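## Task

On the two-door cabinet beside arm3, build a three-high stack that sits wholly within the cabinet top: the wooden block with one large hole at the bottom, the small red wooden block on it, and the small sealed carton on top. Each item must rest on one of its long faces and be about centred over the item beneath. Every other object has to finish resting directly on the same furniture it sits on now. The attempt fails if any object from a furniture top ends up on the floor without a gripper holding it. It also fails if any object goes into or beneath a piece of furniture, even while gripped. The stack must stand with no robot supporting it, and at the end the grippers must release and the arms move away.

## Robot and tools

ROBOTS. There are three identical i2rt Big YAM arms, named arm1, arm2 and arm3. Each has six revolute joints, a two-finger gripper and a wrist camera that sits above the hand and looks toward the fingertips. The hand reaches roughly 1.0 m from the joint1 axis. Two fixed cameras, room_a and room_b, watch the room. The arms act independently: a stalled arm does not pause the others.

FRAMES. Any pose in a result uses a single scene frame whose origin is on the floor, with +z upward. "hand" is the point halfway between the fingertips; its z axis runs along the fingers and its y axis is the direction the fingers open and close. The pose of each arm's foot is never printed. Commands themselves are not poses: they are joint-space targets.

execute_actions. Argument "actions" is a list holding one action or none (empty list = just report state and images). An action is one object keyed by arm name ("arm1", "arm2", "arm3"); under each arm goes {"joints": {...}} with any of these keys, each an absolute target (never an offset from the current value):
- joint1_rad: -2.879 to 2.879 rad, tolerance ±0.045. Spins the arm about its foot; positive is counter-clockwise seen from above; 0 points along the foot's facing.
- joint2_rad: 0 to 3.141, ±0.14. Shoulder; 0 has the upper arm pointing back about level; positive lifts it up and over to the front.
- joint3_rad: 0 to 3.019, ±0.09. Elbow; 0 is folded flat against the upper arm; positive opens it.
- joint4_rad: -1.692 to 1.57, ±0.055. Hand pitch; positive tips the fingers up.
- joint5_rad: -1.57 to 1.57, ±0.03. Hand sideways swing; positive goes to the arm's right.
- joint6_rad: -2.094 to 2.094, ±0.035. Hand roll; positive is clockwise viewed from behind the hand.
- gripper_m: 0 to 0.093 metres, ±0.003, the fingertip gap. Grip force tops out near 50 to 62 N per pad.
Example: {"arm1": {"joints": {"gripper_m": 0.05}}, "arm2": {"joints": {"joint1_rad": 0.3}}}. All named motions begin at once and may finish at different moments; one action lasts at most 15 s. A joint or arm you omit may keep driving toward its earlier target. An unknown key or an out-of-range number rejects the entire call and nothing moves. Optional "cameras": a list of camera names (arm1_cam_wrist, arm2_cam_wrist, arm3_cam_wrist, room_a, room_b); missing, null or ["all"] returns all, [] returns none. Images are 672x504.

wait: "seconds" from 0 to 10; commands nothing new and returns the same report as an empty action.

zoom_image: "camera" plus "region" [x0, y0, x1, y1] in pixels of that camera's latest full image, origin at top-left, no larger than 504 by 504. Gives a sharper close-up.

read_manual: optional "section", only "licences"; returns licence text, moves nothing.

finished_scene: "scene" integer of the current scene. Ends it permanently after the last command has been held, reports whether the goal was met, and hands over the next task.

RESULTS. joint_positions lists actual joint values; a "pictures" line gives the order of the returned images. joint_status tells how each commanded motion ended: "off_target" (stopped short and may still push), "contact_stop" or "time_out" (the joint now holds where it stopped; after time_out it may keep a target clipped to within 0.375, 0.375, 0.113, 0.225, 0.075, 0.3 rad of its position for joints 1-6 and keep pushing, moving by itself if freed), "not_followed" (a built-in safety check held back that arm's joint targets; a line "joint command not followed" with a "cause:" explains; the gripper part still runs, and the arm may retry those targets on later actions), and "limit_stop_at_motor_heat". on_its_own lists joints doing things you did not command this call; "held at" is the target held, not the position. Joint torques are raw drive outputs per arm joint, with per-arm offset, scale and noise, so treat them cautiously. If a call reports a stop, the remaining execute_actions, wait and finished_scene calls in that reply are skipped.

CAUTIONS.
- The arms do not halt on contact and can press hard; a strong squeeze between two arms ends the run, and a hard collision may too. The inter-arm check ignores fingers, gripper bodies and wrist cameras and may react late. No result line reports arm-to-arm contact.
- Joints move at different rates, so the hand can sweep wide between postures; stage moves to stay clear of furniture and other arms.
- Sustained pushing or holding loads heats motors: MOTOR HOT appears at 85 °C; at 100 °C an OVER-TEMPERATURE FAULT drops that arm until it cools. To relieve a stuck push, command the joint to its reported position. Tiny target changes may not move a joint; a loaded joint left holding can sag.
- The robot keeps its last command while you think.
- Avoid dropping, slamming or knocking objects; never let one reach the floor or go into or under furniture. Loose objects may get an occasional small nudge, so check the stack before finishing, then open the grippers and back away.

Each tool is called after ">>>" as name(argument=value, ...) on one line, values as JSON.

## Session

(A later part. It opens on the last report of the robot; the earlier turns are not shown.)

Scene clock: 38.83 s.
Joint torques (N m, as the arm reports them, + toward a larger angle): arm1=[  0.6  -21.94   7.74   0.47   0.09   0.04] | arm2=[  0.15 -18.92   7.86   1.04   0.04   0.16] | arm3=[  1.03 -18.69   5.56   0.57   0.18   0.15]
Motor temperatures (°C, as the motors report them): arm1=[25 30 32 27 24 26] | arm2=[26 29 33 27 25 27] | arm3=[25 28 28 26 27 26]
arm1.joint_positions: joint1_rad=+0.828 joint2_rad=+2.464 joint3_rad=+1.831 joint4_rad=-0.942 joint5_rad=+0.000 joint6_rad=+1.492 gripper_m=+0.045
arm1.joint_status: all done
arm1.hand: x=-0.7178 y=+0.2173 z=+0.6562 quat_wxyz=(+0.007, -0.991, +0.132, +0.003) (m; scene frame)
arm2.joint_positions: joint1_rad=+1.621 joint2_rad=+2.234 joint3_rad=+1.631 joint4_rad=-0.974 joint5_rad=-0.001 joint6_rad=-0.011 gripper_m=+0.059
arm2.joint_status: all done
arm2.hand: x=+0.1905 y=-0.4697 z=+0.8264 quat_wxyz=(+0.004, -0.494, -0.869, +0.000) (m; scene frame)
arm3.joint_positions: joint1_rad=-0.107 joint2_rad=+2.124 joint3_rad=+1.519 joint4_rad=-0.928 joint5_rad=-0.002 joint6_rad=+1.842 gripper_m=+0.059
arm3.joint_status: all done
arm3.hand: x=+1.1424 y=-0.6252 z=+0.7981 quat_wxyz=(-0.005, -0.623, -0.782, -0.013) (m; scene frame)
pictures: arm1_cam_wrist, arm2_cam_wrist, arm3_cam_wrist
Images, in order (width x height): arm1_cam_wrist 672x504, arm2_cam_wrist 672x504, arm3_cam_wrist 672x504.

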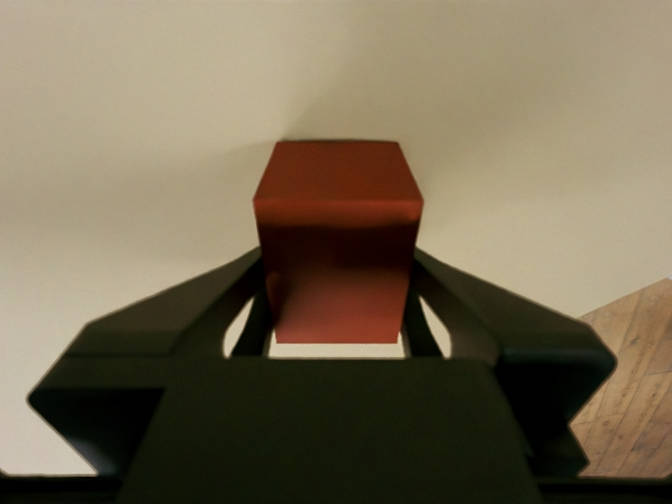

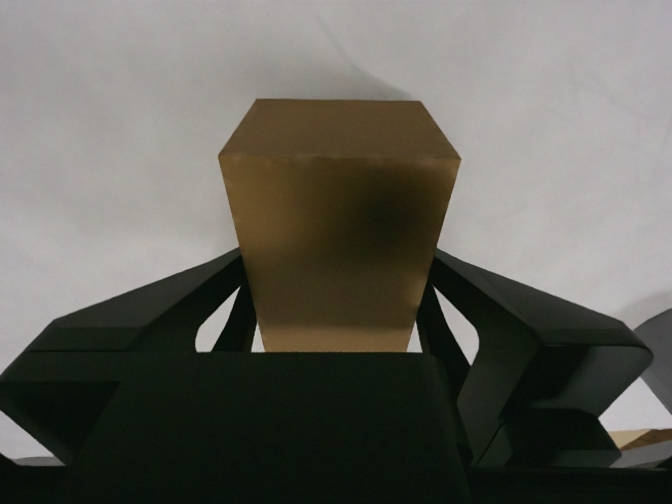

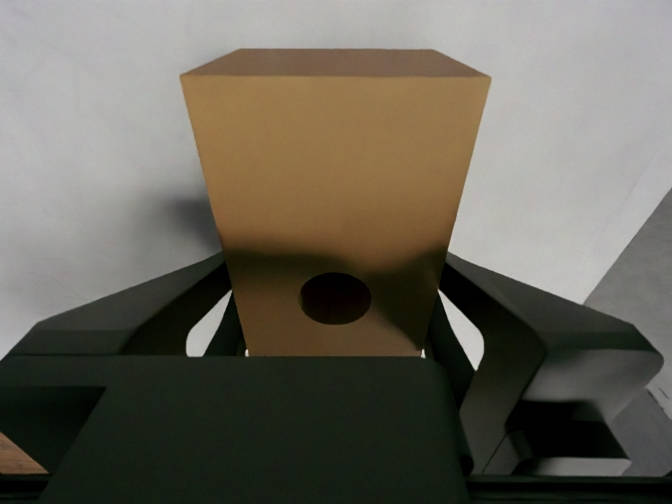

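>>> execute_actions(actions=[{"arm3":{"joints":{"gripper_m":0.093}},"arm2":{"joints":{"gripper_m":0.093,"joint2_rad":2.235}},"arm1":{"joints":{"gripper_m":0.093}}}], cameras=[])

>>> execute_actions(actions=[{"arm3":{"joints":{"joint2_rad":2.0,"joint4_rad":-1.0}},"arm2":{"joints":{"joint2_rad":1.9,"joint4_rad":-1.25}},"arm1":{"joints":{"joint2_rad":2.36,"joint4_rad":-1.04}}}], cameras=["arm3_cam_wrist"])

>>> execute_actions(actions=[{"arm3":{"joints":{"joint2_rad":1.6,"joint4_rad":-1.4,"joint6_rad":0,"joint1_rad":0.5}},"arm2":{"joints":{"joint1_rad":-0.73,"joint6_rad":0.04}},"arm1":{"joints":{"joint1_rad":-1.5,"joint2_rad":1.5}}}], cameras=[])

>>> execute_actions(actions=[{"arm2":{"joints":{"joint2_rad":2.43,"joint3_rad":1.71,"joint4_rad":-0.805}}}], cameras=["arm2_cam_wrist","room_a"])

Scene clock: 44.10 s.
Joint torques (N m, as the arm reports them, + toward a larger angle): arm1=[  0.57 -22.02   7.77   0.47   0.09   0.04] | arm2=[  0.03 -20.57   7.75   0.92   0.03   0.2 ] | arm3=[  0.87 -18.17   5.77   0.52   0.18   0.13]
Motor temperatures (°C, as the motors report them): arm1=[25 31 32 27 24 26] | arm2=[26 29 33 27 25 27] | arm3=[25 28 27 26 27 26]
arm1.joint_positions: joint1_rad=+0.828 joint2_rad=+2.464 joint3_rad=+1.831 joint4_rad=-0.942 joint5_rad=+0.000 joint6_rad=+1.492 gripper_m=+0.093
arm1.joint_status: all done
arm1.hand: x=-0.7178 y=+0.2173 z=+0.6562 quat_wxyz=(+0.007, -0.991, +0.132, +0.003) (m; scene frame)
arm2.joint_positions: joint1_rad=+1.621 joint2_rad=+2.233 joint3_rad=+1.631 joint4_rad=-0.974 joint5_rad=-0.001 joint6_rad=-0.011 gripper_m=+0.093
arm2.joint_status: all done
arm2.hand: x=+0.1906 y=-0.4699 z=+0.8268 quat_wxyz=(+0.003, -0.494, -0.869, +0.000) (m; scene frame)
arm3.joint_positions: joint1_rad=-0.107 joint2_rad=+2.124 joint3_rad=+1.515 joint4_rad=-0.928 joint5_rad=-0.002 joint6_rad=+1.842 gripper_m=+0.093
arm3.joint_status: all done
arm3.hand: x=+1.1408 y=-0.6262 z=+0.7968 quat_wxyz=(-0.005, -0.624, -0.782, -0.011) (m; scene frame)
pictures: none
No camera images: the call's "cameras" was empty. Leave "cameras" out to get every camera's image.

Scene clock: 45.63 s.
Joint torques (N m, as the arm reports them, + toward a larger angle): arm1=[  0.59 -20.01   8.3   -0.59   0.09   0.04] | arm2=[  0.41 -18.35   9.44  -0.18   0.04   0.2 ] | arm3=[  1.14 -15.6    7.17  -0.12   0.17   0.15]
Motor temperatures (°C, as the motors report them): arm1=[25 31 32 27 24 26] | arm2=[26 29 33 27 25 27] | arm3=[25 28 27 26 27 26]
arm1.joint_positions: joint1_rad=+0.828 joint2_rad=+2.350 joint3_rad=+1.831 joint4_rad=-1.028 joint5_rad=+0.000 joint6_rad=+1.492 gripper_m=+0.093
arm1.joint_status: all done
arm1.hand: x=-0.7198 y=+0.2095 z=+0.7304 quat_wxyz=(-0.007, -0.991, +0.132, +0.006) (m; scene frame)
arm2.joint_positions: joint1_rad=+1.621 joint2_rad=+1.899 joint3_rad=+1.631 joint4_rad=-1.235 joint5_rad=-0.001 joint6_rad=-0.011 gripper_m=+0.093
arm2.joint_status: all done
arm2.hand: x=+0.1772 y=-0.4448 z=+1.0223 quat_wxyz=(-0.028, -0.494, -0.869, +0.018) (m; scene frame)
arm3.joint_positions: joint1_rad=-0.107 joint2_rad=+1.985 joint3_rad=+1.506 joint4_rad=-0.993 joint5_rad=-0.002 joint6_rad=+1.842 gripper_m=+0.093
arm3.joint_status: all done
arm3.hand: x=+1.1408 y=-0.6260 z=+0.8733 quat_wxyz=(-0.017, -0.623, -0.781, -0.041) (m; scene frame)
pictures: arm3_cam_wrist
Images, in order (width x height): arm3_cam_wrist 672x504.

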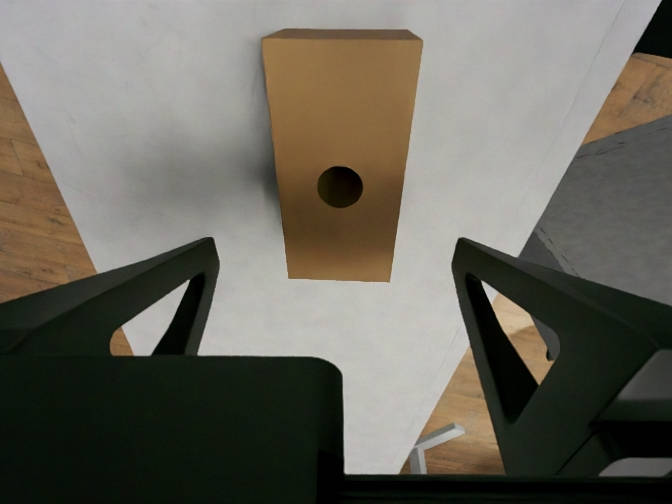

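Scene clock: 48.10 s.
Joint torques (N m, as the arm reports them, + toward a larger angle): arm1=[  1.12 -12.77   9.94   1.05   0.    -0.04] | arm2=[  0.55 -18.13   9.38  -0.17  -0.07   0.19] | arm3=[ -0.79 -12.73   8.3    0.16   0.09  -0.01]
Motor temperatures (°C, as the motors report them): arm1=[25 31 32 27 24 26] | arm2=[26 29 33 27 25 27] | arm3=[25 28 28 26 27 26]
arm1.joint_positions: joint1_rad=-1.507 joint2_rad=+1.510 joint3_rad=+1.834 joint4_rad=-1.031 joint5_rad=+0.002 joint6_rad=+1.492 gripper_m=+0.093
arm1.joint_status: all done
arm1.hand: x=-0.7635 y=+1.3895 z=+1.2998 quat_wxyz=(-0.081, -0.242, +0.873, +0.416) (m; scene frame)
arm2.joint_positions: joint1_rad=-0.734 joint2_rad=+1.899 joint3_rad=+1.631 joint4_rad=-1.235 joint5_rad=+0.001 joint6_rad=+0.028 gripper_m=+0.093
arm2.joint_status: all done
arm2.hand: x=-0.6935 y=+0.2206 z=+1.0253 quat_wxyz=(+0.003, -0.989, +0.143, +0.036) (m; scene frame)
arm3.joint_positions: joint1_rad=+0.513 joint2_rad=+1.592 joint3_rad=+1.502 joint4_rad=-1.393 joint5_rad=-0.002 joint6_rad=+0.010 gripper_m=+0.093
arm3.joint_status: all done
arm3.hand: x=+0.8347 y=-0.4608 z=+1.0740 quat_wxyz=(-0.032, +0.524, -0.851, -0.024) (m; scene frame)
pictures: none
No camera images: the call's "cameras" was empty. Leave "cameras" out to get every camera's image.

Scene clock: 49.63 s.
Joint torques (N m, as the arm reports them, + toward a larger angle): arm1=[  1.14 -12.74   9.97   1.05  -0.01  -0.04] | arm2=[  1.04 -21.3    7.93   1.01  -0.09   0.2 ] | arm3=[ -0.67 -12.72   8.32   0.17   0.09  -0.05]
Motor temperatures (°C, as the motors report them): arm1=[25 30 32 27 24 26] | arm2=[26 29 33 27 25 27] | arm3=[25 28 28 26 27 26]
arm1.joint_positions: joint1_rad=-1.507 joint2_rad=+1.510 joint3_rad=+1.834 joint4_rad=-1.031 joint5_rad=+0.002 joint6_rad=+1.492 gripper_m=+0.093
arm1.joint_status: not commanded
arm1.hand: x=-0.7635 y=+1.3895 z=+1.2998 quat_wxyz=(-0.081, -0.242, +0.873, +0.416) (m; scene frame)
arm2.joint_positions: joint1_rad=-0.734 joint2_rad=+2.425 joint3_rad=+1.696 joint4_rad=-0.819 joint5_rad=+0.001 joint6_rad=+0.028 gripper_m=+0.093
arm2.joint_status: all done
arm2.hand: x=-0.7425 y=+0.2327 z=+0.7324 quat_wxyz=(+0.001, -0.990, +0.143, +0.013) (m; scene frame)
arm3.joint_positions: joint1_rad=+0.513 joint2_rad=+1.592 joint3_rad=+1.502 joint4_rad=-1.393 joint5_rad=-0.002 joint6_rad=+0.010 gripper_m=+0.093
arm3.joint_status: not commanded
arm3.hand: x=+0.8347 y=-0.4608 z=+1.0740 quat_wxyz=(-0.032, +0.524, -0.851, -0.024) (m; scene frame)
pictures: arm2_cam_wrist, room_a
Images, in order (width x height): arm2_cam_wrist 672x504, room_a 672x504.

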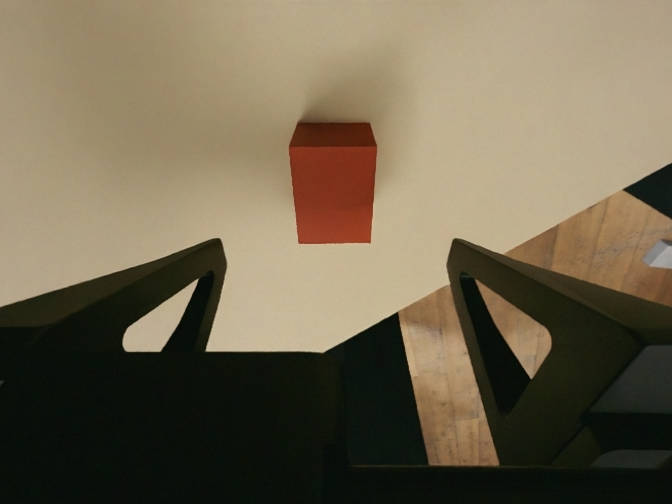

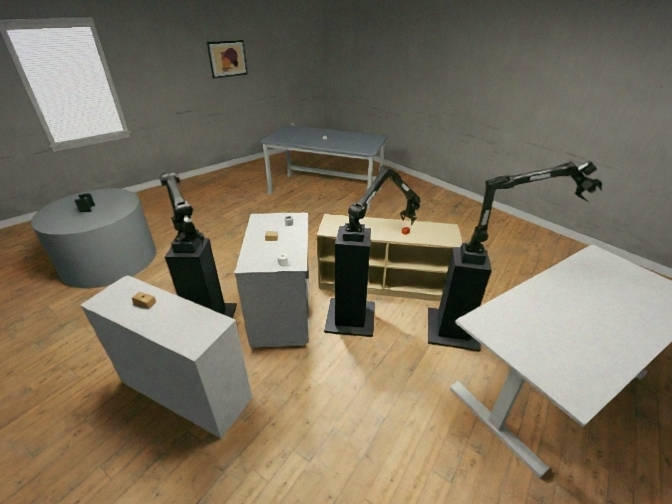

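>>> execute_actions(actions=[{"arm2":{"joints":{"joint2_rad":2.552,"joint4_rad":-0.665}}}], cameras=["arm2_cam_wrist"])

>>> execute_actions(actions=[{"arm2":{"joints":{"gripper_m":0.03}}}], cameras=["arm2_cam_wrist"])

Scene clock: 52.73 s.
Joint torques (N m, as the arm reports them, + toward a larger angle): arm1=[  1.16 -12.74   9.98   1.06   0.    -0.04] | arm2=[  1.19 -22.19   7.13   1.1   -0.06   0.22] | arm3=[ -0.48 -12.72   8.35   0.08   0.07  -0.03]
Motor temperatures (°C, as the motors report them): arm1=[25 30 33 27 24 26] | arm2=[26 29 33 27 25 27] | arm3=[25 28 28 26 27 26]
arm1.joint_positions: joint1_rad=-1.507 joint2_rad=+1.510 joint3_rad=+1.834 joint4_rad=-1.031 joint5_rad=+0.002 joint6_rad=+1.492 gripper_m=+0.093
arm1.joint_status: not commanded
arm1.hand: x=-0.7635 y=+1.3895 z=+1.2998 quat_wxyz=(-0.081, -0.242, +0.873, +0.416) (m; scene frame)
arm2.joint_positions: joint1_rad=-0.734 joint2_rad=+2.561 joint3_rad=+1.696 joint4_rad=-0.680 joint5_rad=+0.001 joint6_rad=+0.028 gripper_m=+0.093
arm2.joint_status: all done
arm2.hand: x=-0.7308 y=+0.2293 z=+0.6499 quat_wxyz=(+0.001, -0.990, +0.143, +0.015) (m; scene frame)
arm3.joint_positions: joint1_rad=+0.513 joint2_rad=+1.592 joint3_rad=+1.502 joint4_rad=-1.393 joint5_rad=-0.002 joint6_rad=+0.010 gripper_m=+0.093
arm3.joint_status: not commanded
arm3.hand: x=+0.8347 y=-0.4608 z=+1.0740 quat_wxyz=(-0.032, +0.524, -0.851, -0.024) (m; scene frame)
pictures: arm2_cam_wrist
Images, in order (width x height): arm2_cam_wrist 672x504.

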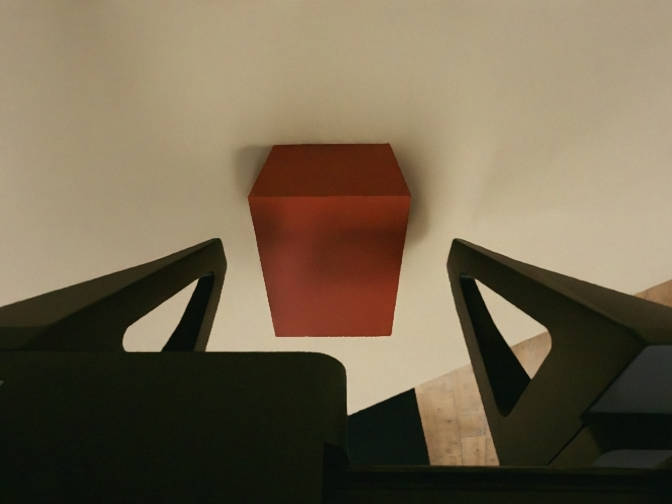

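Scene clock: 53.37 s.
Joint torques (N m, as the arm reports them, + toward a larger angle): arm1=[  1.14 -12.76   9.98   1.05   0.    -0.04] | arm2=[  0.62 -22.75   7.22   1.14  -0.06   0.17] | arm3=[ -0.66 -12.79   8.44   0.16   0.1   -0.02]
Motor temperatures (°C, as the motors report them): arm1=[25 30 33 27 24 26] | arm2=[26 29 33 27 25 27] | arm3=[25 28 28 26 27 26]
arm1.joint_positions: joint1_rad=-1.507 joint2_rad=+1.510 joint3_rad=+1.834 joint4_rad=-1.031 joint5_rad=+0.002 joint6_rad=+1.492 gripper_m=+0.093
arm1.joint_status: not commanded
arm1.hand: x=-0.7635 y=+1.3895 z=+1.2998 quat_wxyz=(-0.081, -0.242, +0.873, +0.416) (m; scene frame)
arm2.joint_positions: joint1_rad=-0.734 joint2_rad=+2.561 joint3_rad=+1.696 joint4_rad=-0.680 joint5_rad=+0.001 joint6_rad=+0.028 gripper_m=+0.044
arm2.joint_status: gripper_m off_target (ended at +0.044, target +0.030)
arm2.hand: x=-0.7308 y=+0.2292 z=+0.6499 quat_wxyz=(+0.001, -0.990, +0.143, +0.015) (m; scene frame)
arm3.joint_positions: joint1_rad=+0.513 joint2_rad=+1.592 joint3_rad=+1.502 joint4_rad=-1.393 joint5_rad=-0.002 joint6_rad=+0.010 gripper_m=+0.093
arm3.joint_status: not commanded
arm3.hand: x=+0.8347 y=-0.4608 z=+1.0740 quat_wxyz=(-0.032, +0.524, -0.851, -0.024) (m; scene frame)
pictures: arm2_cam_wrist
Images, in order (width x height): arm2_cam_wrist 672x504.

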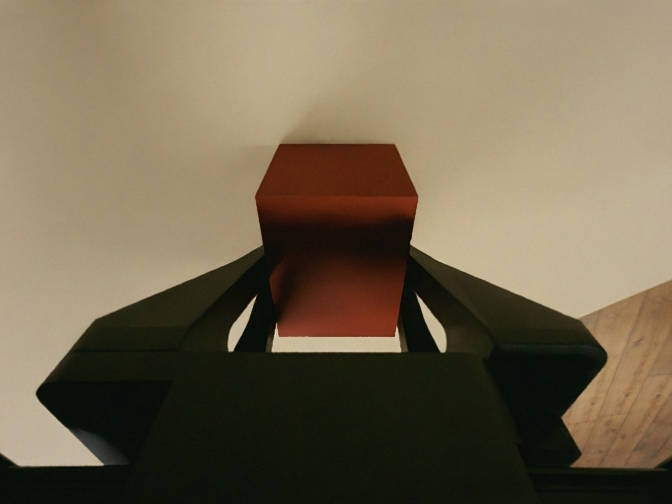

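>>> execute_actions(actions=[{"arm2":{"joints":{"joint2_rad":1.95,"joint4_rad":-1.28,"joint1_rad":-0.3}},"arm3":{"joints":{"joint1_rad":0.2}}}], cameras=[])

>>> execute_actions(actions=[{"arm2":{"joints":{"joint1_rad":1.9}}}], cameras=[])

>>> execute_actions(actions=[{"arm2":{"joints":{"joint2_rad":2.2,"joint3_rad":1.635,"joint4_rad":-0.94}}}], cameras=[])

>>> execute_actions(actions=[{"arm2":{"joints":{"joint2_rad":2.215,"joint3_rad":1.56,"joint4_rad":-0.885}}}], cameras=["arm2_cam_wrist"])

Scene clock: 57.57 s.
Joint torques (N m, as the arm reports them, + toward a larger angle): arm1=[  1.14 -12.73   9.98   1.05  -0.01  -0.04] | arm2=[  0.79 -19.67  10.16  -0.14  -0.05   0.2 ] | arm3=[  1.8  -12.64   8.48   0.12  -0.02   0.01]
Motor temperatures (°C, as the motors report them): arm1=[25 30 33 27 24 26] | arm2=[26 29 33 27 25 27] | arm3=[25 28 28 26 27 26]
arm1.joint_positions: joint1_rad=-1.507 joint2_rad=+1.510 joint3_rad=+1.834 joint4_rad=-1.031 joint5_rad=+0.002 joint6_rad=+1.492 gripper_m=+0.093
arm1.joint_status: not commanded
arm1.hand: x=-0.7635 y=+1.3895 z=+1.2998 quat_wxyz=(-0.081, -0.242, +0.873, +0.416) (m; scene frame)
arm2.joint_positions: joint1_rad=-0.303 joint2_rad=+1.957 joint3_rad=+1.696 joint4_rad=-1.266 joint5_rad=+0.000 joint6_rad=+0.029 gripper_m=+0.044
arm2.joint_status: all done
arm2.hand: x=-0.7185 y=-0.0351 z=+1.0168 quat_wxyz=(-0.003, -0.997, -0.071, +0.024) (m; scene frame)
arm3.joint_positions: joint1_rad=+0.187 joint2_rad=+1.592 joint3_rad=+1.502 joint4_rad=-1.393 joint5_rad=+0.002 joint6_rad=+0.008 gripper_m=+0.093
arm3.joint_status: all done
arm3.hand: x=+0.9676 y=-0.5556 z=+1.0735 quat_wxyz=(-0.036, +0.380, -0.924, -0.015) (m; scene frame)
pictures: none
No camera images: the call's "cameras" was empty. Leave "cameras" out to get every camera's image.

Scene clock: 59.97 s.
Joint torques (N m, as the arm reports them, + toward a larger angle): arm1=[  1.16 -12.73   9.98   1.05   0.    -0.04] | arm2=[  0.09 -19.4   10.18  -0.27   0.01   0.19] | arm3=[  1.83 -12.72   8.44   0.15  -0.03   0.  ]
Motor temperatures (°C, as the motors report them): arm1=[25 30 33 27 24 26] | arm2=[26 29 33 27 25 27] | arm3=[25 28 28 26 27 26]
arm1.joint_positions: joint1_rad=-1.507 joint2_rad=+1.510 joint3_rad=+1.834 joint4_rad=-1.031 joint5_rad=+0.002 joint6_rad=+1.492 gripper_m=+0.093
arm1.joint_status: not commanded
arm1.hand: x=-0.7635 y=+1.3895 z=+1.2998 quat_wxyz=(-0.081, -0.242, +0.873, +0.416) (m; scene frame)
arm2.joint_positions: joint1_rad=+1.902 joint2_rad=+1.957 joint3_rad=+1.696 joint4_rad=-1.266 joint5_rad=-0.002 joint6_rad=+0.029 gripper_m=+0.044
arm2.joint_status: all done
arm2.hand: x=+0.3175 y=-0.3520 z=+1.0123 quat_wxyz=(-0.019, -0.386, -0.922, +0.009) (m; scene frame)
arm3.joint_positions: joint1_rad=+0.187 joint2_rad=+1.592 joint3_rad=+1.502 joint4_rad=-1.393 joint5_rad=+0.002 joint6_rad=+0.008 gripper_m=+0.093
arm3.joint_status: not commanded
arm3.hand: x=+0.9676 y=-0.5556 z=+1.0735 quat_wxyz=(-0.036, +0.380, -0.924, -0.015) (m; scene frame)
pictures: none
No camera images: the call's "cameras" was empty. Leave "cameras" out to get every camera's image.

Scene clock: 61.23 s.
Joint torques (N m, as the arm reports them, + toward a larger angle): arm1=[  1.15 -12.73   9.98   1.06   0.    -0.04] | arm2=[  0.45 -21.46   8.34   1.08   0.02   0.19] | arm3=[  1.5  -12.51   8.39   0.07  -0.01  -0.02]
Motor temperatures (°C, as the motors report them): arm1=[25 30 33 27 24 26] | arm2=[26 29 33 27 25 27] | arm3=[25 28 28 26 27 26]
arm1.joint_positions: joint1_rad=-1.507 joint2_rad=+1.510 joint3_rad=+1.834 joint4_rad=-1.031 joint5_rad=+0.002 joint6_rad=+1.492 gripper_m=+0.093
arm1.joint_status: not commanded
arm1.hand: x=-0.7635 y=+1.3895 z=+1.2998 quat_wxyz=(-0.081, -0.242, +0.873, +0.416) (m; scene frame)
arm2.joint_positions: joint1_rad=+1.902 joint2_rad=+2.208 joint3_rad=+1.626 joint4_rad=-0.955 joint5_rad=-0.002 joint6_rad=+0.029 gripper_m=+0.044
arm2.joint_status: all done
arm2.hand: x=+0.3329 y=-0.3678 z=+0.8398 quat_wxyz=(-0.015, -0.386, -0.922, +0.007) (m; scene frame)
arm3.joint_positions: joint1_rad=+0.187 joint2_rad=+1.592 joint3_rad=+1.502 joint4_rad=-1.393 joint5_rad=+0.002 joint6_rad=+0.008 gripper_m=+0.093
arm3.joint_status: not commanded
arm3.hand: x=+0.9676 y=-0.5556 z=+1.0735 quat_wxyz=(-0.036, +0.380, -0.924, -0.015) (m; scene frame)
pictures: none
No camera images: the call's "cameras" was empty. Leave "cameras" out to get every camera's image.

Scene clock: 62.07 s.
Joint torques (N m, as the arm reports them, + toward a larger angle): arm1=[  1.16 -12.75   9.98   1.05   0.    -0.04] | arm2=[  0.06 -19.65   6.89   1.14   0.05   0.19] | arm3=[  1.65 -12.97   8.3    0.06  -0.03   0.01]
Motor temperatures (°C, as the motors report them): arm1=[25 30 33 27 24 26] | arm2=[26 29 33 27 25 27] | arm3=[25 28 28 26 27 26]
arm1.joint_positions: joint1_rad=-1.507 joint2_rad=+1.510 joint3_rad=+1.834 joint4_rad=-1.031 joint5_rad=+0.002 joint6_rad=+1.492 gripper_m=+0.093
arm1.joint_status: not commanded
arm1.hand: x=-0.7635 y=+1.3895 z=+1.2998 quat_wxyz=(-0.081, -0.242, +0.873, +0.416) (m; scene frame)
arm2.joint_positions: joint1_rad=+1.902 joint2_rad=+2.208 joint3_rad=+1.565 joint4_rad=-0.898 joint5_rad=-0.002 joint6_rad=+0.029 gripper_m=+0.044
arm2.joint_status: all done
arm2.hand: x=+0.3222 y=-0.3577 z=+0.8203 quat_wxyz=(-0.012, -0.386, -0.922, +0.006) (m; scene frame)
arm3.joint_positions: joint1_rad=+0.187 joint2_rad=+1.592 joint3_rad=+1.502 joint4_rad=-1.393 joint5_rad=+0.002 joint6_rad=+0.008 gripper_m=+0.093
arm3.joint_status: not commanded
arm3.hand: x=+0.9676 y=-0.5556 z=+1.0735 quat_wxyz=(-0.036, +0.380, -0.924, -0.015) (m; scene frame)
pictures: arm2_cam_wrist
Images, in order (width x height): arm2_cam_wrist 672x504.

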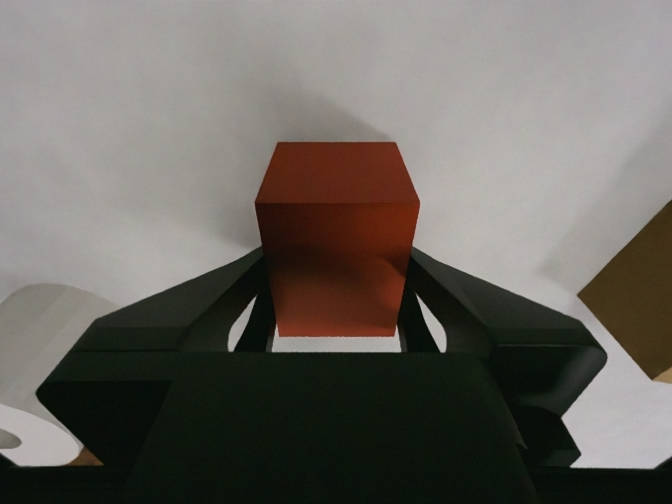

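>>> execute_actions(actions=[{"arm2":{"joints":{"joint3_rad":1.54,"joint4_rad":-0.875}}}], cameras=[])

>>> execute_actions(actions=[{"arm2":{"joints":{"gripper_m":0.093}}}], cameras=[])

>>> execute_actions(actions=[{"arm2":{"joints":{"joint2_rad":0.9,"joint4_rad":-1.5}},"arm3":{"joints":{"joint1_rad":0.8,"joint6_rad":-0.31}}}], cameras=[])

>>> execute_actions(actions=[{"arm2":{"joints":{"joint1_rad":0.6}},"arm3":{"joints":{"joint1_rad":1.435,"joint2_rad":1.9,"joint3_rad":1.86}}}], cameras=[])

>>> execute_actions(actions=[{"arm3":{"joints":{"joint2_rad":2.12,"joint3_rad":1.815,"joint4_rad":-1.225}}}], cameras=["arm3_cam_wrist"])

Scene clock: 67.33 s.
Joint torques (N m, as the arm reports them, + toward a larger angle): arm1=[  1.18 -12.72   9.98   1.06   0.    -0.04] | arm2=[  0.03 -19.51   5.61   1.29   0.04   0.16] | arm3=[  1.7  -12.47   8.45   0.13  -0.03  -0.02]
Motor temperatures (°C, as the motors report them): arm1=[25 30 34 27 24 26] | arm2=[26 29 33 27 25 27] | arm3=[25 28 28 26 27 26]
arm1.joint_positions: joint1_rad=-1.507 joint2_rad=+1.510 joint3_rad=+1.834 joint4_rad=-1.031 joint5_rad=+0.002 joint6_rad=+1.492 gripper_m=+0.093
arm1.joint_status: not commanded
arm1.hand: x=-0.7635 y=+1.3895 z=+1.2998 quat_wxyz=(-0.081, -0.242, +0.873, +0.416) (m; scene frame)
arm2.joint_positions: joint1_rad=+1.902 joint2_rad=+2.207 joint3_rad=+1.559 joint4_rad=-0.891 joint5_rad=-0.002 joint6_rad=+0.029 gripper_m=+0.044
arm2.joint_status: all done
arm2.hand: x=+0.3217 y=-0.3572 z=+0.8196 quat_wxyz=(-0.014, -0.386, -0.922, +0.007) (m; scene frame)
arm3.joint_positions: joint1_rad=+0.187 joint2_rad=+1.592 joint3_rad=+1.502 joint4_rad=-1.393 joint5_rad=+0.002 joint6_rad=+0.008 gripper_m=+0.093
arm3.joint_status: not commanded
arm3.hand: x=+0.9676 y=-0.5556 z=+1.0735 quat_wxyz=(-0.036, +0.380, -0.924, -0.015) (m; scene frame)
pictures: none
No camera images: the call's "cameras" was empty. Leave "cameras" out to get every camera's image.

Scene clock: 67.97 s.
Joint torques (N m, as the arm reports them, + toward a larger angle): arm1=[  1.11 -12.77   9.98   1.06   0.    -0.04] | arm2=[  0.09 -19.51   6.3    1.05   0.06   0.21] | arm3=[  1.51 -12.78   8.33   0.15  -0.04  -0.01]
Motor temperatures (°C, as the motors report them): arm1=[25 30 34 27 24 26] | arm2=[26 29 33 27 25 27] | arm3=[25 28 28 26 27 26]
arm1.joint_positions: joint1_rad=-1.507 joint2_rad=+1.510 joint3_rad=+1.834 joint4_rad=-1.031 joint5_rad=+0.002 joint6_rad=+1.492 gripper_m=+0.093
arm1.joint_status: not commanded
arm1.hand: x=-0.7635 y=+1.3895 z=+1.2998 quat_wxyz=(-0.081, -0.242, +0.873, +0.416) (m; scene frame)
arm2.joint_positions: joint1_rad=+1.902 joint2_rad=+2.207 joint3_rad=+1.549 joint4_rad=-0.889 joint5_rad=-0.002 joint6_rad=+0.029 gripper_m=+0.093
arm2.joint_status: all done
arm2.hand: x=+0.3185 y=-0.3542 z=+0.8164 quat_wxyz=(-0.010, -0.386, -0.922, +0.005) (m; scene frame)
arm3.joint_positions: joint1_rad=+0.187 joint2_rad=+1.592 joint3_rad=+1.502 joint4_rad=-1.393 joint5_rad=+0.002 joint6_rad=+0.008 gripper_m=+0.093
arm3.joint_status: not commanded
arm3.hand: x=+0.9676 y=-0.5556 z=+1.0735 quat_wxyz=(-0.036, +0.380, -0.924, -0.015) (m; scene frame)
pictures: none
No camera images: the call's "cameras" was empty. Leave "cameras" out to get every camera's image.

Scene clock: 69.83 s.
Joint torques (N m, as the arm reports them, + toward a larger angle): arm1=[  1.11 -12.76   9.97   1.05   0.    -0.04] | arm2=[ 0.19 -1.35  9.11  1.04  0.04  0.18] | arm3=[ -0.12 -12.66   8.4    0.08   0.03  -0.01]
Motor temperatures (°C, as the motors report them): arm1=[25 30 34 27 24 26] | arm2=[26 29 33 27 25 27] | arm3=[25 28 28 26 27 26]
arm1.joint_positions: joint1_rad=-1.507 joint2_rad=+1.510 joint3_rad=+1.834 joint4_rad=-1.031 joint5_rad=+0.002 joint6_rad=+1.492 gripper_m=+0.093
arm1.joint_status: not commanded
arm1.hand: x=-0.7635 y=+1.3895 z=+1.2998 quat_wxyz=(-0.081, -0.242, +0.873, +0.416) (m; scene frame)
arm2.joint_positions: joint1_rad=+1.902 joint2_rad=+0.894 joint3_rad=+1.536 joint4_rad=-1.486 joint5_rad=-0.002 joint6_rad=+0.029 gripper_m=+0.093
arm2.joint_status: all done
arm2.hand: x=+0.1030 y=-0.1436 z=+1.4146 quat_wxyz=(-0.330, -0.360, -0.863, +0.129) (m; scene frame)
arm3.joint_positions: joint1_rad=+0.811 joint2_rad=+1.592 joint3_rad=+1.502 joint4_rad=-1.393 joint5_rad=-0.002 joint6_rad=-0.300 gripper_m=+0.093
arm3.joint_status: all done
arm3.hand: x=+0.6935 y=-0.4161 z=+1.0747 quat_wxyz=(-0.032, +0.755, -0.655, -0.025) (m; scene frame)
pictures: none
No camera images: the call's "cameras" was empty. Leave "cameras" out to get every camera's image.

Scene clock: 71.47 s.
Joint torques (N m, as the arm reports them, + toward a larger angle): arm1=[  1.16 -12.73   9.98   1.05   0.    -0.04] | arm2=[ 0.28 -2.08  9.03  1.04 -0.03  0.19] | arm3=[  0.5  -18.91  11.33   0.28   0.05   0.  ]
Motor temperatures (°C, as the motors report them): arm1=[25 30 34 27 24 26] | arm2=[26 29 33 27 25 27] | arm3=[25 28 29 26 27 26]
arm1.joint_positions: joint1_rad=-1.507 joint2_rad=+1.510 joint3_rad=+1.834 joint4_rad=-1.031 joint5_rad=+0.002 joint6_rad=+1.492 gripper_m=+0.093
arm1.joint_status: not commanded
arm1.hand: x=-0.7635 y=+1.3895 z=+1.2998 quat_wxyz=(-0.081, -0.242, +0.873, +0.416) (m; scene frame)
arm2.joint_positions: joint1_rad=+0.604 joint2_rad=+0.900 joint3_rad=+1.536 joint4_rad=-1.486 joint5_rad=+0.000 joint6_rad=+0.029 gripper_m=+0.093
arm2.joint_status: all done
arm2.hand: x=-0.2649 y=-0.2033 z=+1.4149 quat_wxyz=(-0.185, -0.809, -0.469, +0.303) (m; scene frame)
arm3.joint_positions: joint1_rad=+1.439 joint2_rad=+1.916 joint3_rad=+1.812 joint4_rad=-1.398 joint5_rad=-0.001 joint6_rad=-0.302 gripper_m=+0.093
arm3.joint_status: all done
arm3.hand: x=+0.3378 y=-0.3654 z=+1.0276 quat_wxyz=(-0.018, +0.921, -0.389, -0.029) (m; scene frame)
pictures: none
No camera images: the call's "cameras" was empty. Leave "cameras" out to get every camera's image.

Scene clock: 72.77 s.
Joint torques (N m, as the arm reports them, + toward a larger angle): arm1=[  1.11 -12.74   9.98   1.05  -0.01  -0.04] | arm2=[ 0.07 -1.74  9.03  1.11 -0.06  0.2 ] | arm3=[  0.35 -20.6    8.26   0.59   0.06   0.  ]
Motor temperatures (°C, as the motors report them): arm1=[25 30 34 27 24 26] | arm2=[26 29 33 27 25 27] | arm3=[25 28 29 26 27 26]
arm1.joint_positions: joint1_rad=-1.507 joint2_rad=+1.510 joint3_rad=+1.834 joint4_rad=-1.031 joint5_rad=+0.002 joint6_rad=+1.492 gripper_m=+0.093
arm1.joint_status: not commanded
arm1.hand: x=-0.7635 y=+1.3895 z=+1.2998 quat_wxyz=(-0.081, -0.242, +0.873, +0.416) (m; scene frame)
arm2.joint_positions: joint1_rad=+0.604 joint2_rad=+0.900 joint3_rad=+1.536 joint4_rad=-1.486 joint5_rad=+0.000 joint6_rad=+0.029 gripper_m=+0.093
arm2.joint_status: not commanded
arm2.hand: x=-0.2649 y=-0.2033 z=+1.4149 quat_wxyz=(-0.185, -0.809, -0.469, +0.303) (m; scene frame)
arm3.joint_positions: joint1_rad=+1.439 joint2_rad=+2.134 joint3_rad=+1.801 joint4_rad=-1.232 joint5_rad=-0.001 joint6_rad=-0.302 gripper_m=+0.093
arm3.joint_status: all done
arm3.hand: x=+0.3218 y=-0.3367 z=+0.8925 quat_wxyz=(+0.003, +0.921, -0.389, -0.005) (m; scene frame)
pictures: arm3_cam_wrist
Images, in order (width x height): arm3_cam_wrist 672x504.

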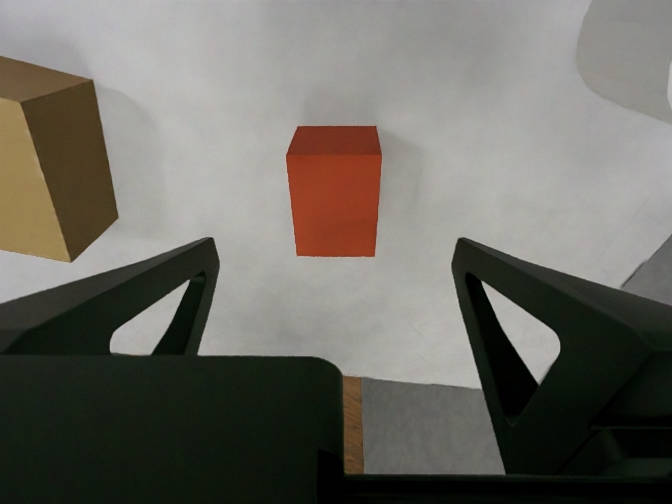

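>>> execute_actions(actions=[{"arm3":{"joints":{"joint2_rad":2.175,"joint3_rad":1.668,"joint4_rad":-1.02}}}], cameras=["arm3_cam_wrist"])

Scene clock: 75.03 s.
Joint torques (N m, as the arm reports them, + toward a larger angle): arm1=[  1.15 -12.75   9.98   1.05   0.    -0.04] | arm2=[ 0.01 -1.95  9.    1.14 -0.01  0.18] | arm3=[  0.32 -19.17   7.02   0.66   0.04   0.02]
Motor temperatures (°C, as the motors report them): arm1=[25 30 34 27 24 26] | arm2=[26 29 33 27 25 27] | arm3=[25 28 28 26 27 26]
arm1.joint_positions: joint1_rad=-1.507 joint2_rad=+1.510 joint3_rad=+1.834 joint4_rad=-1.031 joint5_rad=+0.002 joint6_rad=+1.492 gripper_m=+0.093
arm1.joint_status: not commanded
arm1.hand: x=-0.7635 y=+1.3895 z=+1.2998 quat_wxyz=(-0.081, -0.242, +0.873, +0.416) (m; scene frame)
arm2.joint_positions: joint1_rad=+0.604 joint2_rad=+0.900 joint3_rad=+1.536 joint4_rad=-1.486 joint5_rad=+0.000 joint6_rad=+0.029 gripper_m=+0.093
arm2.joint_status: not commanded
arm2.hand: x=-0.2649 y=-0.2033 z=+1.4149 quat_wxyz=(-0.185, -0.809, -0.469, +0.303) (m; scene frame)
arm3.joint_positions: joint1_rad=+1.439 joint2_rad=+2.172 joint3_rad=+1.666 joint4_rad=-1.029 joint5_rad=-0.001 joint6_rad=-0.302 gripper_m=+0.093
arm3.joint_status: all done
arm3.hand: x=+0.3253 y=-0.3450 z=+0.8223 quat_wxyz=(-0.007, +0.921, -0.389, -0.017) (m; scene frame)
pictures: arm3_cam_wrist
Images, in order (width x height): arm3_cam_wrist 672x504.

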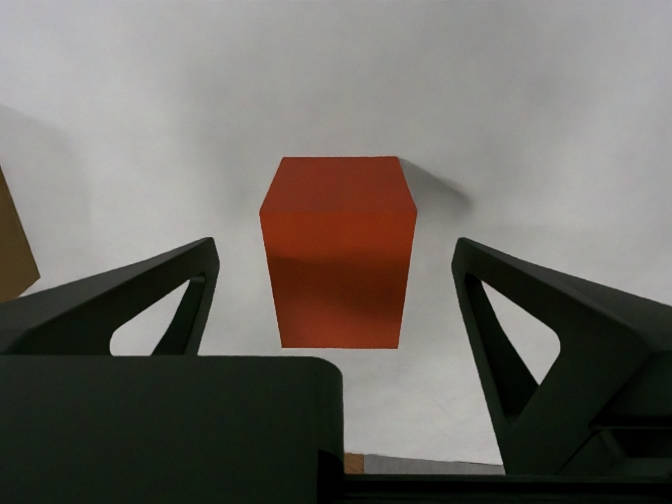

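>>> execute_actions(actions=[{"arm3":{"joints":{"gripper_m":0.03}}}], cameras=[])

>>> execute_actions(actions=[{"arm3":{"joints":{"joint2_rad":1.85,"joint4_rad":-1.34,"joint6_rad":0.6}}}], cameras=[])

>>> execute_actions(actions=[{"arm3":{"joints":{"joint1_rad":-0.108,"joint6_rad":1.85}}}], cameras=[])

>>> execute_actions(actions=[{"arm3":{"joints":{"joint2_rad":2.017,"joint3_rad":1.59,"joint4_rad":-1.073}}}], cameras=["arm3_cam_wrist"])

Scene clock: 78.60 s.
Joint torques (N m, as the arm reports them, + toward a larger angle): arm1=[  1.16 -12.73   9.98   1.05   0.    -0.04] | arm2=[ 0.05 -1.61  9.03  1.11 -0.05  0.17] | arm3=[  0.7  -19.32   6.97   0.69   0.05   0.03]
Motor temperatures (°C, as the motors report them): arm1=[25 30 34 27 24 26] | arm2=[26 28 33 27 25 27] | arm3=[25 28 28 26 27 26]
arm1.joint_positions: joint1_rad=-1.507 joint2_rad=+1.510 joint3_rad=+1.834 joint4_rad=-1.031 joint5_rad=+0.002 joint6_rad=+1.492 gripper_m=+0.093
arm1.joint_status: not commanded
arm1.hand: x=-0.7635 y=+1.3895 z=+1.2998 quat_wxyz=(-0.081, -0.242, +0.873, +0.416) (m; scene frame)
arm2.joint_positions: joint1_rad=+0.604 joint2_rad=+0.900 joint3_rad=+1.536 joint4_rad=-1.486 joint5_rad=+0.000 joint6_rad=+0.029 gripper_m=+0.093
arm2.joint_status: not commanded
arm2.hand: x=-0.2649 y=-0.2033 z=+1.4149 quat_wxyz=(-0.185, -0.809, -0.469, +0.303) (m; scene frame)
arm3.joint_positions: joint1_rad=+1.439 joint2_rad=+2.172 joint3_rad=+1.666 joint4_rad=-1.029 joint5_rad=-0.001 joint6_rad=-0.302 gripper_m=+0.044
arm3.joint_status: gripper_m off_target (ended at +0.044, target +0.030)
arm3.hand: x=+0.3254 y=-0.3450 z=+0.8223 quat_wxyz=(-0.007, +0.921, -0.389, -0.016) (m; scene frame)
pictures: none
No camera images: the call's "cameras" was empty. Leave "cameras" out to get every camera's image.

Scene clock: 80.43 s.
Joint torques (N m, as the arm reports them, + toward a larger angle): arm1=[  1.16 -12.76   9.98   1.07   0.    -0.04] | arm2=[ 0.47 -2.13  9.    1.05 -0.02  0.18] | arm3=[  0.17 -16.39   8.64   0.05   0.11   0.16]
Motor temperatures (°C, as the motors report them): arm1=[25 30 34 27 24 26] | arm2=[26 28 33 27 25 27] | arm3=[25 28 28 26 27 26]
arm1.joint_positions: joint1_rad=-1.507 joint2_rad=+1.510 joint3_rad=+1.834 joint4_rad=-1.031 joint5_rad=+0.002 joint6_rad=+1.492 gripper_m=+0.093
arm1.joint_status: not commanded
arm1.hand: x=-0.7635 y=+1.3895 z=+1.2998 quat_wxyz=(-0.081, -0.242, +0.873, +0.416) (m; scene frame)
arm2.joint_positions: joint1_rad=+0.604 joint2_rad=+0.900 joint3_rad=+1.536 joint4_rad=-1.486 joint5_rad=+0.000 joint6_rad=+0.029 gripper_m=+0.093
arm2.joint_status: not commanded
arm2.hand: x=-0.2649 y=-0.2033 z=+1.4149 quat_wxyz=(-0.185, -0.809, -0.469, +0.303) (m; scene frame)
arm3.joint_positions: joint1_rad=+1.439 joint2_rad=+1.849 joint3_rad=+1.654 joint4_rad=-1.333 joint5_rad=-0.001 joint6_rad=+0.590 gripper_m=+0.044
arm3.joint_status: all done
arm3.hand: x=+0.3533 y=-0.3963 z=+1.0050 quat_wxyz=(+0.000, +0.663, -0.748, -0.021) (m; scene frame)
pictures: none
No camera images: the call's "cameras" was empty. Leave "cameras" out to get every camera's image.

Scene clock: 82.43 s.
Joint torques (N m, as the arm reports them, + toward a larger angle): arm1=[  1.15 -12.74   9.98   1.05  -0.01  -0.04] | arm2=[-0.05 -1.98  8.99  1.02 -0.03  0.17] | arm3=[  0.31 -16.68   8.54  -0.04   0.06   0.17]
Motor temperatures (°C, as the motors report them): arm1=[25 30 34 27 24 26] | arm2=[26 28 33 27 25 27] | arm3=[25 28 28 26 27 26]
arm1.joint_positions: joint1_rad=-1.507 joint2_rad=+1.510 joint3_rad=+1.834 joint4_rad=-1.031 joint5_rad=+0.002 joint6_rad=+1.492 gripper_m=+0.093
arm1.joint_status: not commanded
arm1.hand: x=-0.7635 y=+1.3895 z=+1.2998 quat_wxyz=(-0.081, -0.242, +0.873, +0.416) (m; scene frame)
arm2.joint_positions: joint1_rad=+0.604 joint2_rad=+0.900 joint3_rad=+1.536 joint4_rad=-1.486 joint5_rad=+0.000 joint6_rad=+0.029 gripper_m=+0.093
arm2.joint_status: not commanded
arm2.hand: x=-0.2649 y=-0.2033 z=+1.4149 quat_wxyz=(-0.185, -0.809, -0.469, +0.303) (m; scene frame)
arm3.joint_positions: joint1_rad=-0.113 joint2_rad=+1.849 joint3_rad=+1.654 joint4_rad=-1.333 joint5_rad=+0.001 joint6_rad=+1.839 gripper_m=+0.044
arm3.joint_status: all done
arm3.hand: x=+1.1230 y=-0.6398 z=+1.0004 quat_wxyz=(-0.008, -0.625, -0.781, -0.014) (m; scene frame)
pictures: none
No camera images: the call's "cameras" was empty. Leave "cameras" out to get every camera's image.

Scene clock: 83.63 s.
Joint torques (N m, as the arm reports them, + toward a larger angle): arm1=[  1.13 -12.73   9.98   1.05   0.    -0.04] | arm2=[ 0.   -1.87  8.95  1.21 -0.02  0.2 ] | arm3=[  0.84 -19.21   7.85   0.51   0.04   0.17]
Motor temperatures (°C, as the motors report them): arm1=[25 30 34 27 24 26] | arm2=[26 28 33 27 25 27] | arm3=[25 28 28 26 27 26]
arm1.joint_positions: joint1_rad=-1.507 joint2_rad=+1.510 joint3_rad=+1.834 joint4_rad=-1.031 joint5_rad=+0.002 joint6_rad=+1.492 gripper_m=+0.093
arm1.joint_status: not commanded
arm1.hand: x=-0.7635 y=+1.3895 z=+1.2998 quat_wxyz=(-0.081, -0.242, +0.873, +0.416) (m; scene frame)
arm2.joint_positions: joint1_rad=+0.604 joint2_rad=+0.900 joint3_rad=+1.536 joint4_rad=-1.486 joint5_rad=+0.000 joint6_rad=+0.029 gripper_m=+0.093
arm2.joint_status: not commanded
arm2.hand: x=-0.2649 y=-0.2033 z=+1.4149 quat_wxyz=(-0.185, -0.809, -0.469, +0.303) (m; scene frame)
arm3.joint_positions: joint1_rad=-0.113 joint2_rad=+2.038 joint3_rad=+1.576 joint4_rad=-1.082 joint5_rad=+0.001 joint6_rad=+1.840 gripper_m=+0.044
arm3.joint_status: all done
arm3.hand: x=+1.1445 y=-0.6286 z=+0.8663 quat_wxyz=(-0.005, -0.625, -0.781, -0.008) (m; scene frame)
pictures: arm3_cam_wrist
Images, in order (width x height): arm3_cam_wrist 672x504.

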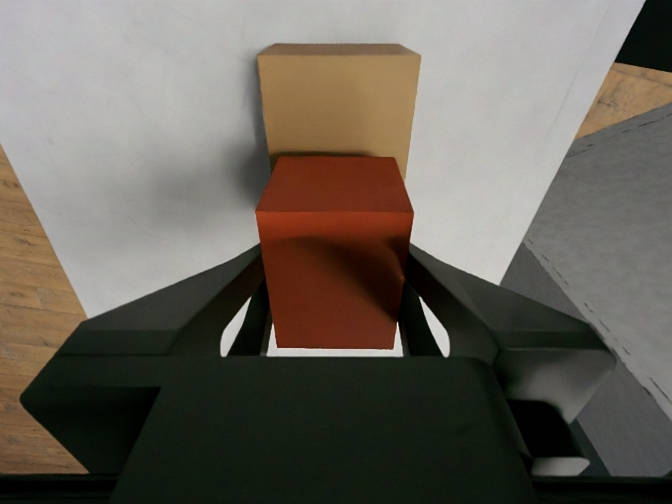

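>>> execute_actions(actions=[{"arm3":{"joints":{"joint2_rad":2.06,"joint3_rad":1.535,"joint4_rad":-1.005}}}], cameras=["arm3_cam_wrist"])

Scene clock: 86.03 s.
Joint torques (N m, as the arm reports them, + toward a larger angle): arm1=[  1.15 -12.77   9.97   1.07  -0.01  -0.04] | arm2=[ 0.29 -1.84  8.99  0.93 -0.05  0.18] | arm3=[  0.73 -16.48   6.38   0.77   0.09   0.19]
Motor temperatures (°C, as the motors report them): arm1=[25 30 34 27 24 26] | arm2=[26 28 33 27 25 27] | arm3=[25 28 28 26 27 26]
arm1.joint_positions: joint1_rad=-1.507 joint2_rad=+1.510 joint3_rad=+1.834 joint4_rad=-1.031 joint5_rad=+0.002 joint6_rad=+1.492 gripper_m=+0.093
arm1.joint_status: not commanded
arm1.hand: x=-0.7635 y=+1.3895 z=+1.2998 quat_wxyz=(-0.081, -0.242, +0.873, +0.416) (m; scene frame)
arm2.joint_positions: joint1_rad=+0.604 joint2_rad=+0.900 joint3_rad=+1.536 joint4_rad=-1.486 joint5_rad=+0.000 joint6_rad=+0.029 gripper_m=+0.093
arm2.joint_status: not commanded
arm2.hand: x=-0.2649 y=-0.2033 z=+1.4149 quat_wxyz=(-0.185, -0.809, -0.469, +0.303) (m; scene frame)
arm3.joint_positions: joint1_rad=-0.113 joint2_rad=+2.040 joint3_rad=+1.540 joint4_rad=-1.016 joint5_rad=+0.001 joint6_rad=+1.841 gripper_m=+0.044
arm3.joint_status: all done
arm3.hand: x=+1.1451 y=-0.6281 z=+0.8534 quat_wxyz=(-0.010, -0.625, -0.780, -0.021) (m; scene frame)
pictures: arm3_cam_wrist
Images, in order (width x height): arm3_cam_wrist 672x504.

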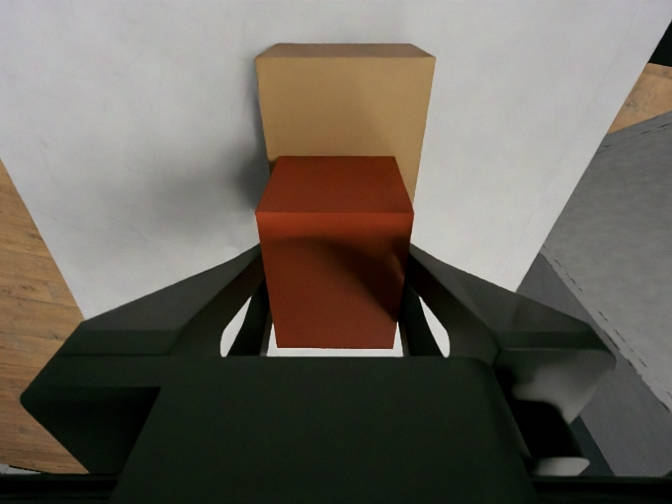

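>>> execute_actions(actions=[{"arm3":{"joints":{"joint3_rad":1.52}}}], cameras=[])

>>> execute_actions(actions=[{"arm3":{"joints":{"gripper_m":0.093,"joint3_rad":1.54}}}], cameras=[])

>>> execute_actions(actions=[{"arm3":{"joints":{"joint2_rad":1.75}}}], cameras=["arm3_cam_wrist"])

>>> execute_actions(actions=[{"arm3":{"joints":{"joint1_rad":1.7,"joint2_rad":1.55,"joint3_rad":1.33,"joint4_rad":-0.57,"joint6_rad":0}}}], cameras=["arm3_cam_wrist"])

Scene clock: 89.03 s.
Joint torques (N m, as the arm reports them, + toward a larger angle): arm1=[  1.16 -12.79   9.97   1.06   0.    -0.04] | arm2=[-0.29 -2.15  9.    1.15 -0.04  0.21] | arm3=[  0.7  -15.82   5.49   0.64   0.1    0.13]
Motor temperatures (°C, as the motors report them): arm1=[25 29 34 27 24 26] | arm2=[26 28 33 27 25 27] | arm3=[25 29 28 26 27 26]
arm1.joint_positions: joint1_rad=-1.507 joint2_rad=+1.510 joint3_rad=+1.834 joint4_rad=-1.031 joint5_rad=+0.002 joint6_rad=+1.492 gripper_m=+0.093
arm1.joint_status: not commanded
arm1.hand: x=-0.7635 y=+1.3895 z=+1.2998 quat_wxyz=(-0.081, -0.242, +0.873, +0.416) (m; scene frame)
arm2.joint_positions: joint1_rad=+0.604 joint2_rad=+0.900 joint3_rad=+1.536 joint4_rad=-1.486 joint5_rad=+0.000 joint6_rad=+0.029 gripper_m=+0.093
arm2.joint_status: not commanded
arm2.hand: x=-0.2649 y=-0.2033 z=+1.4149 quat_wxyz=(-0.185, -0.809, -0.469, +0.303) (m; scene frame)
arm3.joint_positions: joint1_rad=-0.113 joint2_rad=+2.040 joint3_rad=+1.538 joint4_rad=-1.013 joint5_rad=+0.001 joint6_rad=+1.841 gripper_m=+0.044
arm3.joint_status: all done
arm3.hand: x=+1.1447 y=-0.6283 z=+0.8526 quat_wxyz=(-0.010, -0.625, -0.780, -0.021) (m; scene frame)
pictures: none
No camera images: the call's "cameras" was empty. Leave "cameras" out to get every camera's image.

Scene clock: 89.67 s.
Joint torques (N m, as the arm reports them, + toward a larger angle): arm1=[  1.18 -12.73   9.97   1.06   0.    -0.04] | arm2=[ 0.25 -2.21  9.    1.13 -0.05  0.2 ] | arm3=[  0.85 -16.65   6.95   0.5    0.11   0.13]
Motor temperatures (°C, as the motors report them): arm1=[25 29 34 27 24 26] | arm2=[26 27 33 27 25 27] | arm3=[25 29 28 26 27 26]
arm1.joint_positions: joint1_rad=-1.507 joint2_rad=+1.510 joint3_rad=+1.834 joint4_rad=-1.031 joint5_rad=+0.002 joint6_rad=+1.492 gripper_m=+0.093
arm1.joint_status: not commanded
arm1.hand: x=-0.7635 y=+1.3895 z=+1.2998 quat_wxyz=(-0.081, -0.242, +0.873, +0.416) (m; scene frame)
arm2.joint_positions: joint1_rad=+0.604 joint2_rad=+0.900 joint3_rad=+1.536 joint4_rad=-1.486 joint5_rad=+0.000 joint6_rad=+0.029 gripper_m=+0.093
arm2.joint_status: not commanded
arm2.hand: x=-0.2649 y=-0.2033 z=+1.4149 quat_wxyz=(-0.185, -0.809, -0.469, +0.303) (m; scene frame)
arm3.joint_positions: joint1_rad=-0.113 joint2_rad=+2.042 joint3_rad=+1.538 joint4_rad=-1.013 joint5_rad=+0.001 joint6_rad=+1.841 gripper_m=+0.093
arm3.joint_status: all done
arm3.hand: x=+1.1446 y=-0.6284 z=+0.8513 quat_wxyz=(-0.010, -0.625, -0.780, -0.020) (m; scene frame)
pictures: none
No camera images: the call's "cameras" was empty. Leave "cameras" out to get every camera's image.

Scene clock: 91.07 s.
Joint torques (N m, as the arm reports them, + toward a larger angle): arm1=[  1.17 -12.75   9.97   1.06  -0.01  -0.04] | arm2=[-0.07 -2.37  8.8   1.05 -0.04  0.2 ] | arm3=[  0.62 -15.02   8.81   1.2    0.08   0.13]
Motor temperatures (°C, as the motors report them): arm1=[25 29 35 27 24 26] | arm2=[26 27 33 27 25 27] | arm3=[25 29 28 26 27 26]
arm1.joint_positions: joint1_rad=-1.507 joint2_rad=+1.510 joint3_rad=+1.834 joint4_rad=-1.031 joint5_rad=+0.002 joint6_rad=+1.492 gripper_m=+0.093
arm1.joint_status: not commanded
arm1.hand: x=-0.7635 y=+1.3895 z=+1.2998 quat_wxyz=(-0.081, -0.242, +0.873, +0.416) (m; scene frame)
arm2.joint_positions: joint1_rad=+0.604 joint2_rad=+0.900 joint3_rad=+1.536 joint4_rad=-1.486 joint5_rad=+0.000 joint6_rad=+0.029 gripper_m=+0.093
arm2.joint_status: not commanded
arm2.hand: x=-0.2649 y=-0.2033 z=+1.4149 quat_wxyz=(-0.185, -0.809, -0.469, +0.303) (m; scene frame)
arm3.joint_positions: joint1_rad=-0.113 joint2_rad=+1.742 joint3_rad=+1.529 joint4_rad=-1.012 joint5_rad=+0.001 joint6_rad=+1.841 gripper_m=+0.093
arm3.joint_status: all done
arm3.hand: x=+1.1528 y=-0.6237 z=+1.0241 quat_wxyz=(-0.067, -0.616, -0.769, -0.153) (m; scene frame)
pictures: arm3_cam_wrist
Images, in order (width x height): arm3_cam_wrist 672x504.

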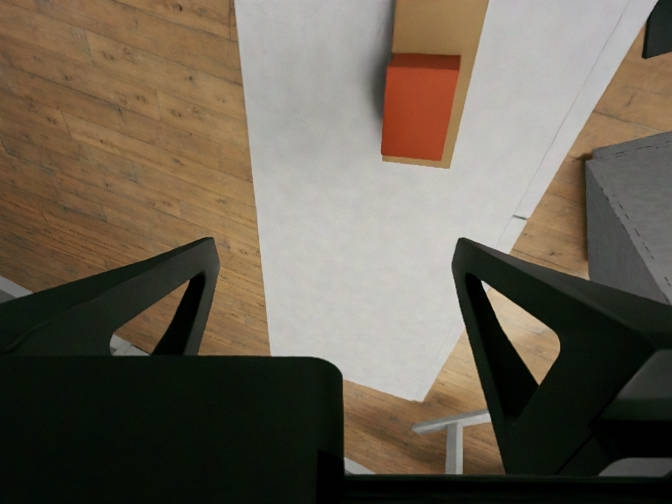

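Scene clock: 93.33 s.
Joint torques (N m, as the arm reports them, + toward a larger angle): arm1=[  1.14 -12.75   9.98   1.06  -0.01  -0.04] | arm2=[ 0.35 -1.78  8.98  1.16 -0.05  0.2 ] | arm3=[  0.34 -13.82   8.11   2.07   0.07   0.  ]
Motor temperatures (°C, as the motors report them): arm1=[25 29 35 27 24 26] | arm2=[26 27 33 27 25 27] | arm3=[25 28 28 26 27 26]
arm1.joint_positions: joint1_rad=-1.507 joint2_rad=+1.510 joint3_rad=+1.834 joint4_rad=-1.031 joint5_rad=+0.002 joint6_rad=+1.492 gripper_m=+0.093
arm1.joint_status: not commanded
arm1.hand: x=-0.7635 y=+1.3895 z=+1.2998 quat_wxyz=(-0.081, -0.242, +0.873, +0.416) (m; scene frame)
arm2.joint_positions: joint1_rad=+0.604 joint2_rad=+0.900 joint3_rad=+1.536 joint4_rad=-1.486 joint5_rad=+0.000 joint6_rad=+0.029 gripper_m=+0.093
arm2.joint_status: not commanded
arm2.hand: x=-0.2649 y=-0.2033 z=+1.4149 quat_wxyz=(-0.185, -0.809, -0.469, +0.303) (m; scene frame)
arm3.joint_positions: joint1_rad=+1.704 joint2_rad=+1.554 joint3_rad=+1.335 joint4_rad=-0.577 joint5_rad=-0.001 joint6_rad=+0.011 gripper_m=+0.093
arm3.joint_status: all done
arm3.hand: x=+0.1938 y=-0.4434 z=+1.1019 quat_wxyz=(-0.147, +0.843, -0.382, -0.348) (m; scene frame)
pictures: arm3_cam_wrist
Images, in order (width x height): arm3_cam_wrist 672x504.

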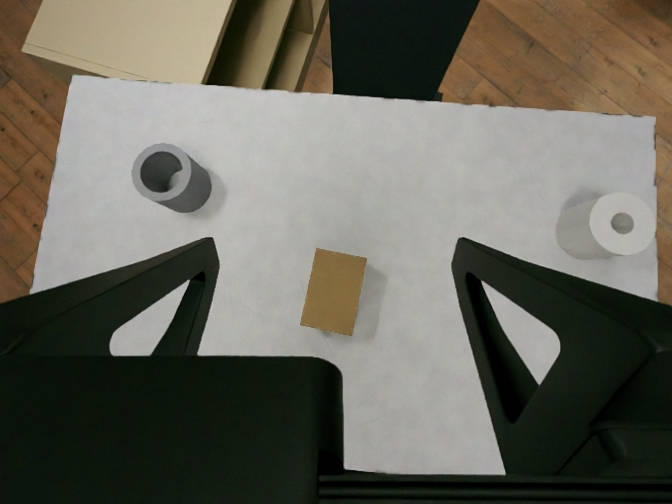

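>>> execute_actions(actions=[{"arm3":{"joints":{"joint1_rad":1.722,"joint2_rad":2.04,"joint3_rad":1.695,"joint4_rad":-1.15,"joint6_rad":0.22}}}], cameras=["arm3_cam_wrist"])

Scene clock: 96.47 s.
Joint torques (N m, as the arm reports them, + toward a larger angle): arm1=[  1.13 -12.74   9.98   1.05   0.    -0.04] | arm2=[ 0.47 -2.14  9.06  1.14 -0.03  0.2 ] | arm3=[  2.23 -19.87  10.33  -0.07   0.09   0.16]
Motor temperatures (°C, as the motors report them): arm1=[25 29 35 27 24 26] | arm2=[26 27 33 27 25 27] | arm3=[25 28 28 26 27 26]
arm1.joint_positions: joint1_rad=-1.507 joint2_rad=+1.510 joint3_rad=+1.834 joint4_rad=-1.031 joint5_rad=+0.002 joint6_rad=+1.492 gripper_m=+0.093
arm1.joint_status: not commanded
arm1.hand: x=-0.7635 y=+1.3895 z=+1.2998 quat_wxyz=(-0.081, -0.242, +0.873, +0.416) (m; scene frame)
arm2.joint_positions: joint1_rad=+0.604 joint2_rad=+0.900 joint3_rad=+1.536 joint4_rad=-1.486 joint5_rad=+0.000 joint6_rad=+0.029 gripper_m=+0.093
arm2.joint_status: not commanded
arm2.hand: x=-0.2649 y=-0.2033 z=+1.4149 quat_wxyz=(-0.185, -0.809, -0.469, +0.303) (m; scene frame)
arm3.joint_positions: joint1_rad=+1.706 joint2_rad=+2.054 joint3_rad=+1.651 joint4_rad=-1.142 joint5_rad=-0.001 joint6_rad=+0.210 gripper_m=+0.093
arm3.joint_status: all done
arm3.hand: x=+0.1995 y=-0.4551 z=+0.8889 quat_wxyz=(+0.001, +0.867, -0.498, -0.014) (m; scene frame)
pictures: arm3_cam_wrist
Images, in order (width x height): arm3_cam_wrist 672x504.

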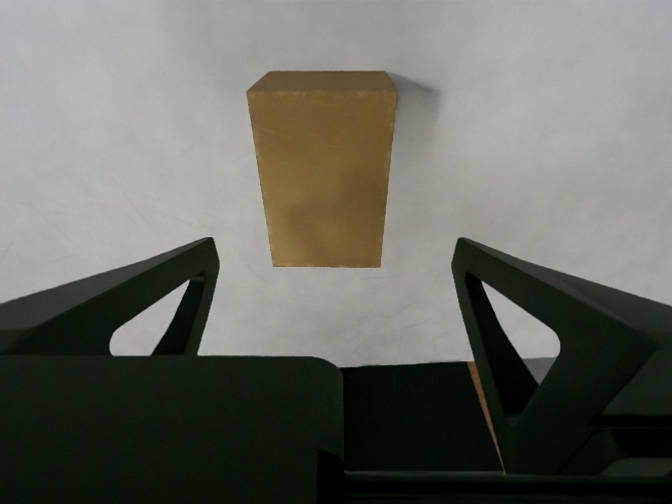

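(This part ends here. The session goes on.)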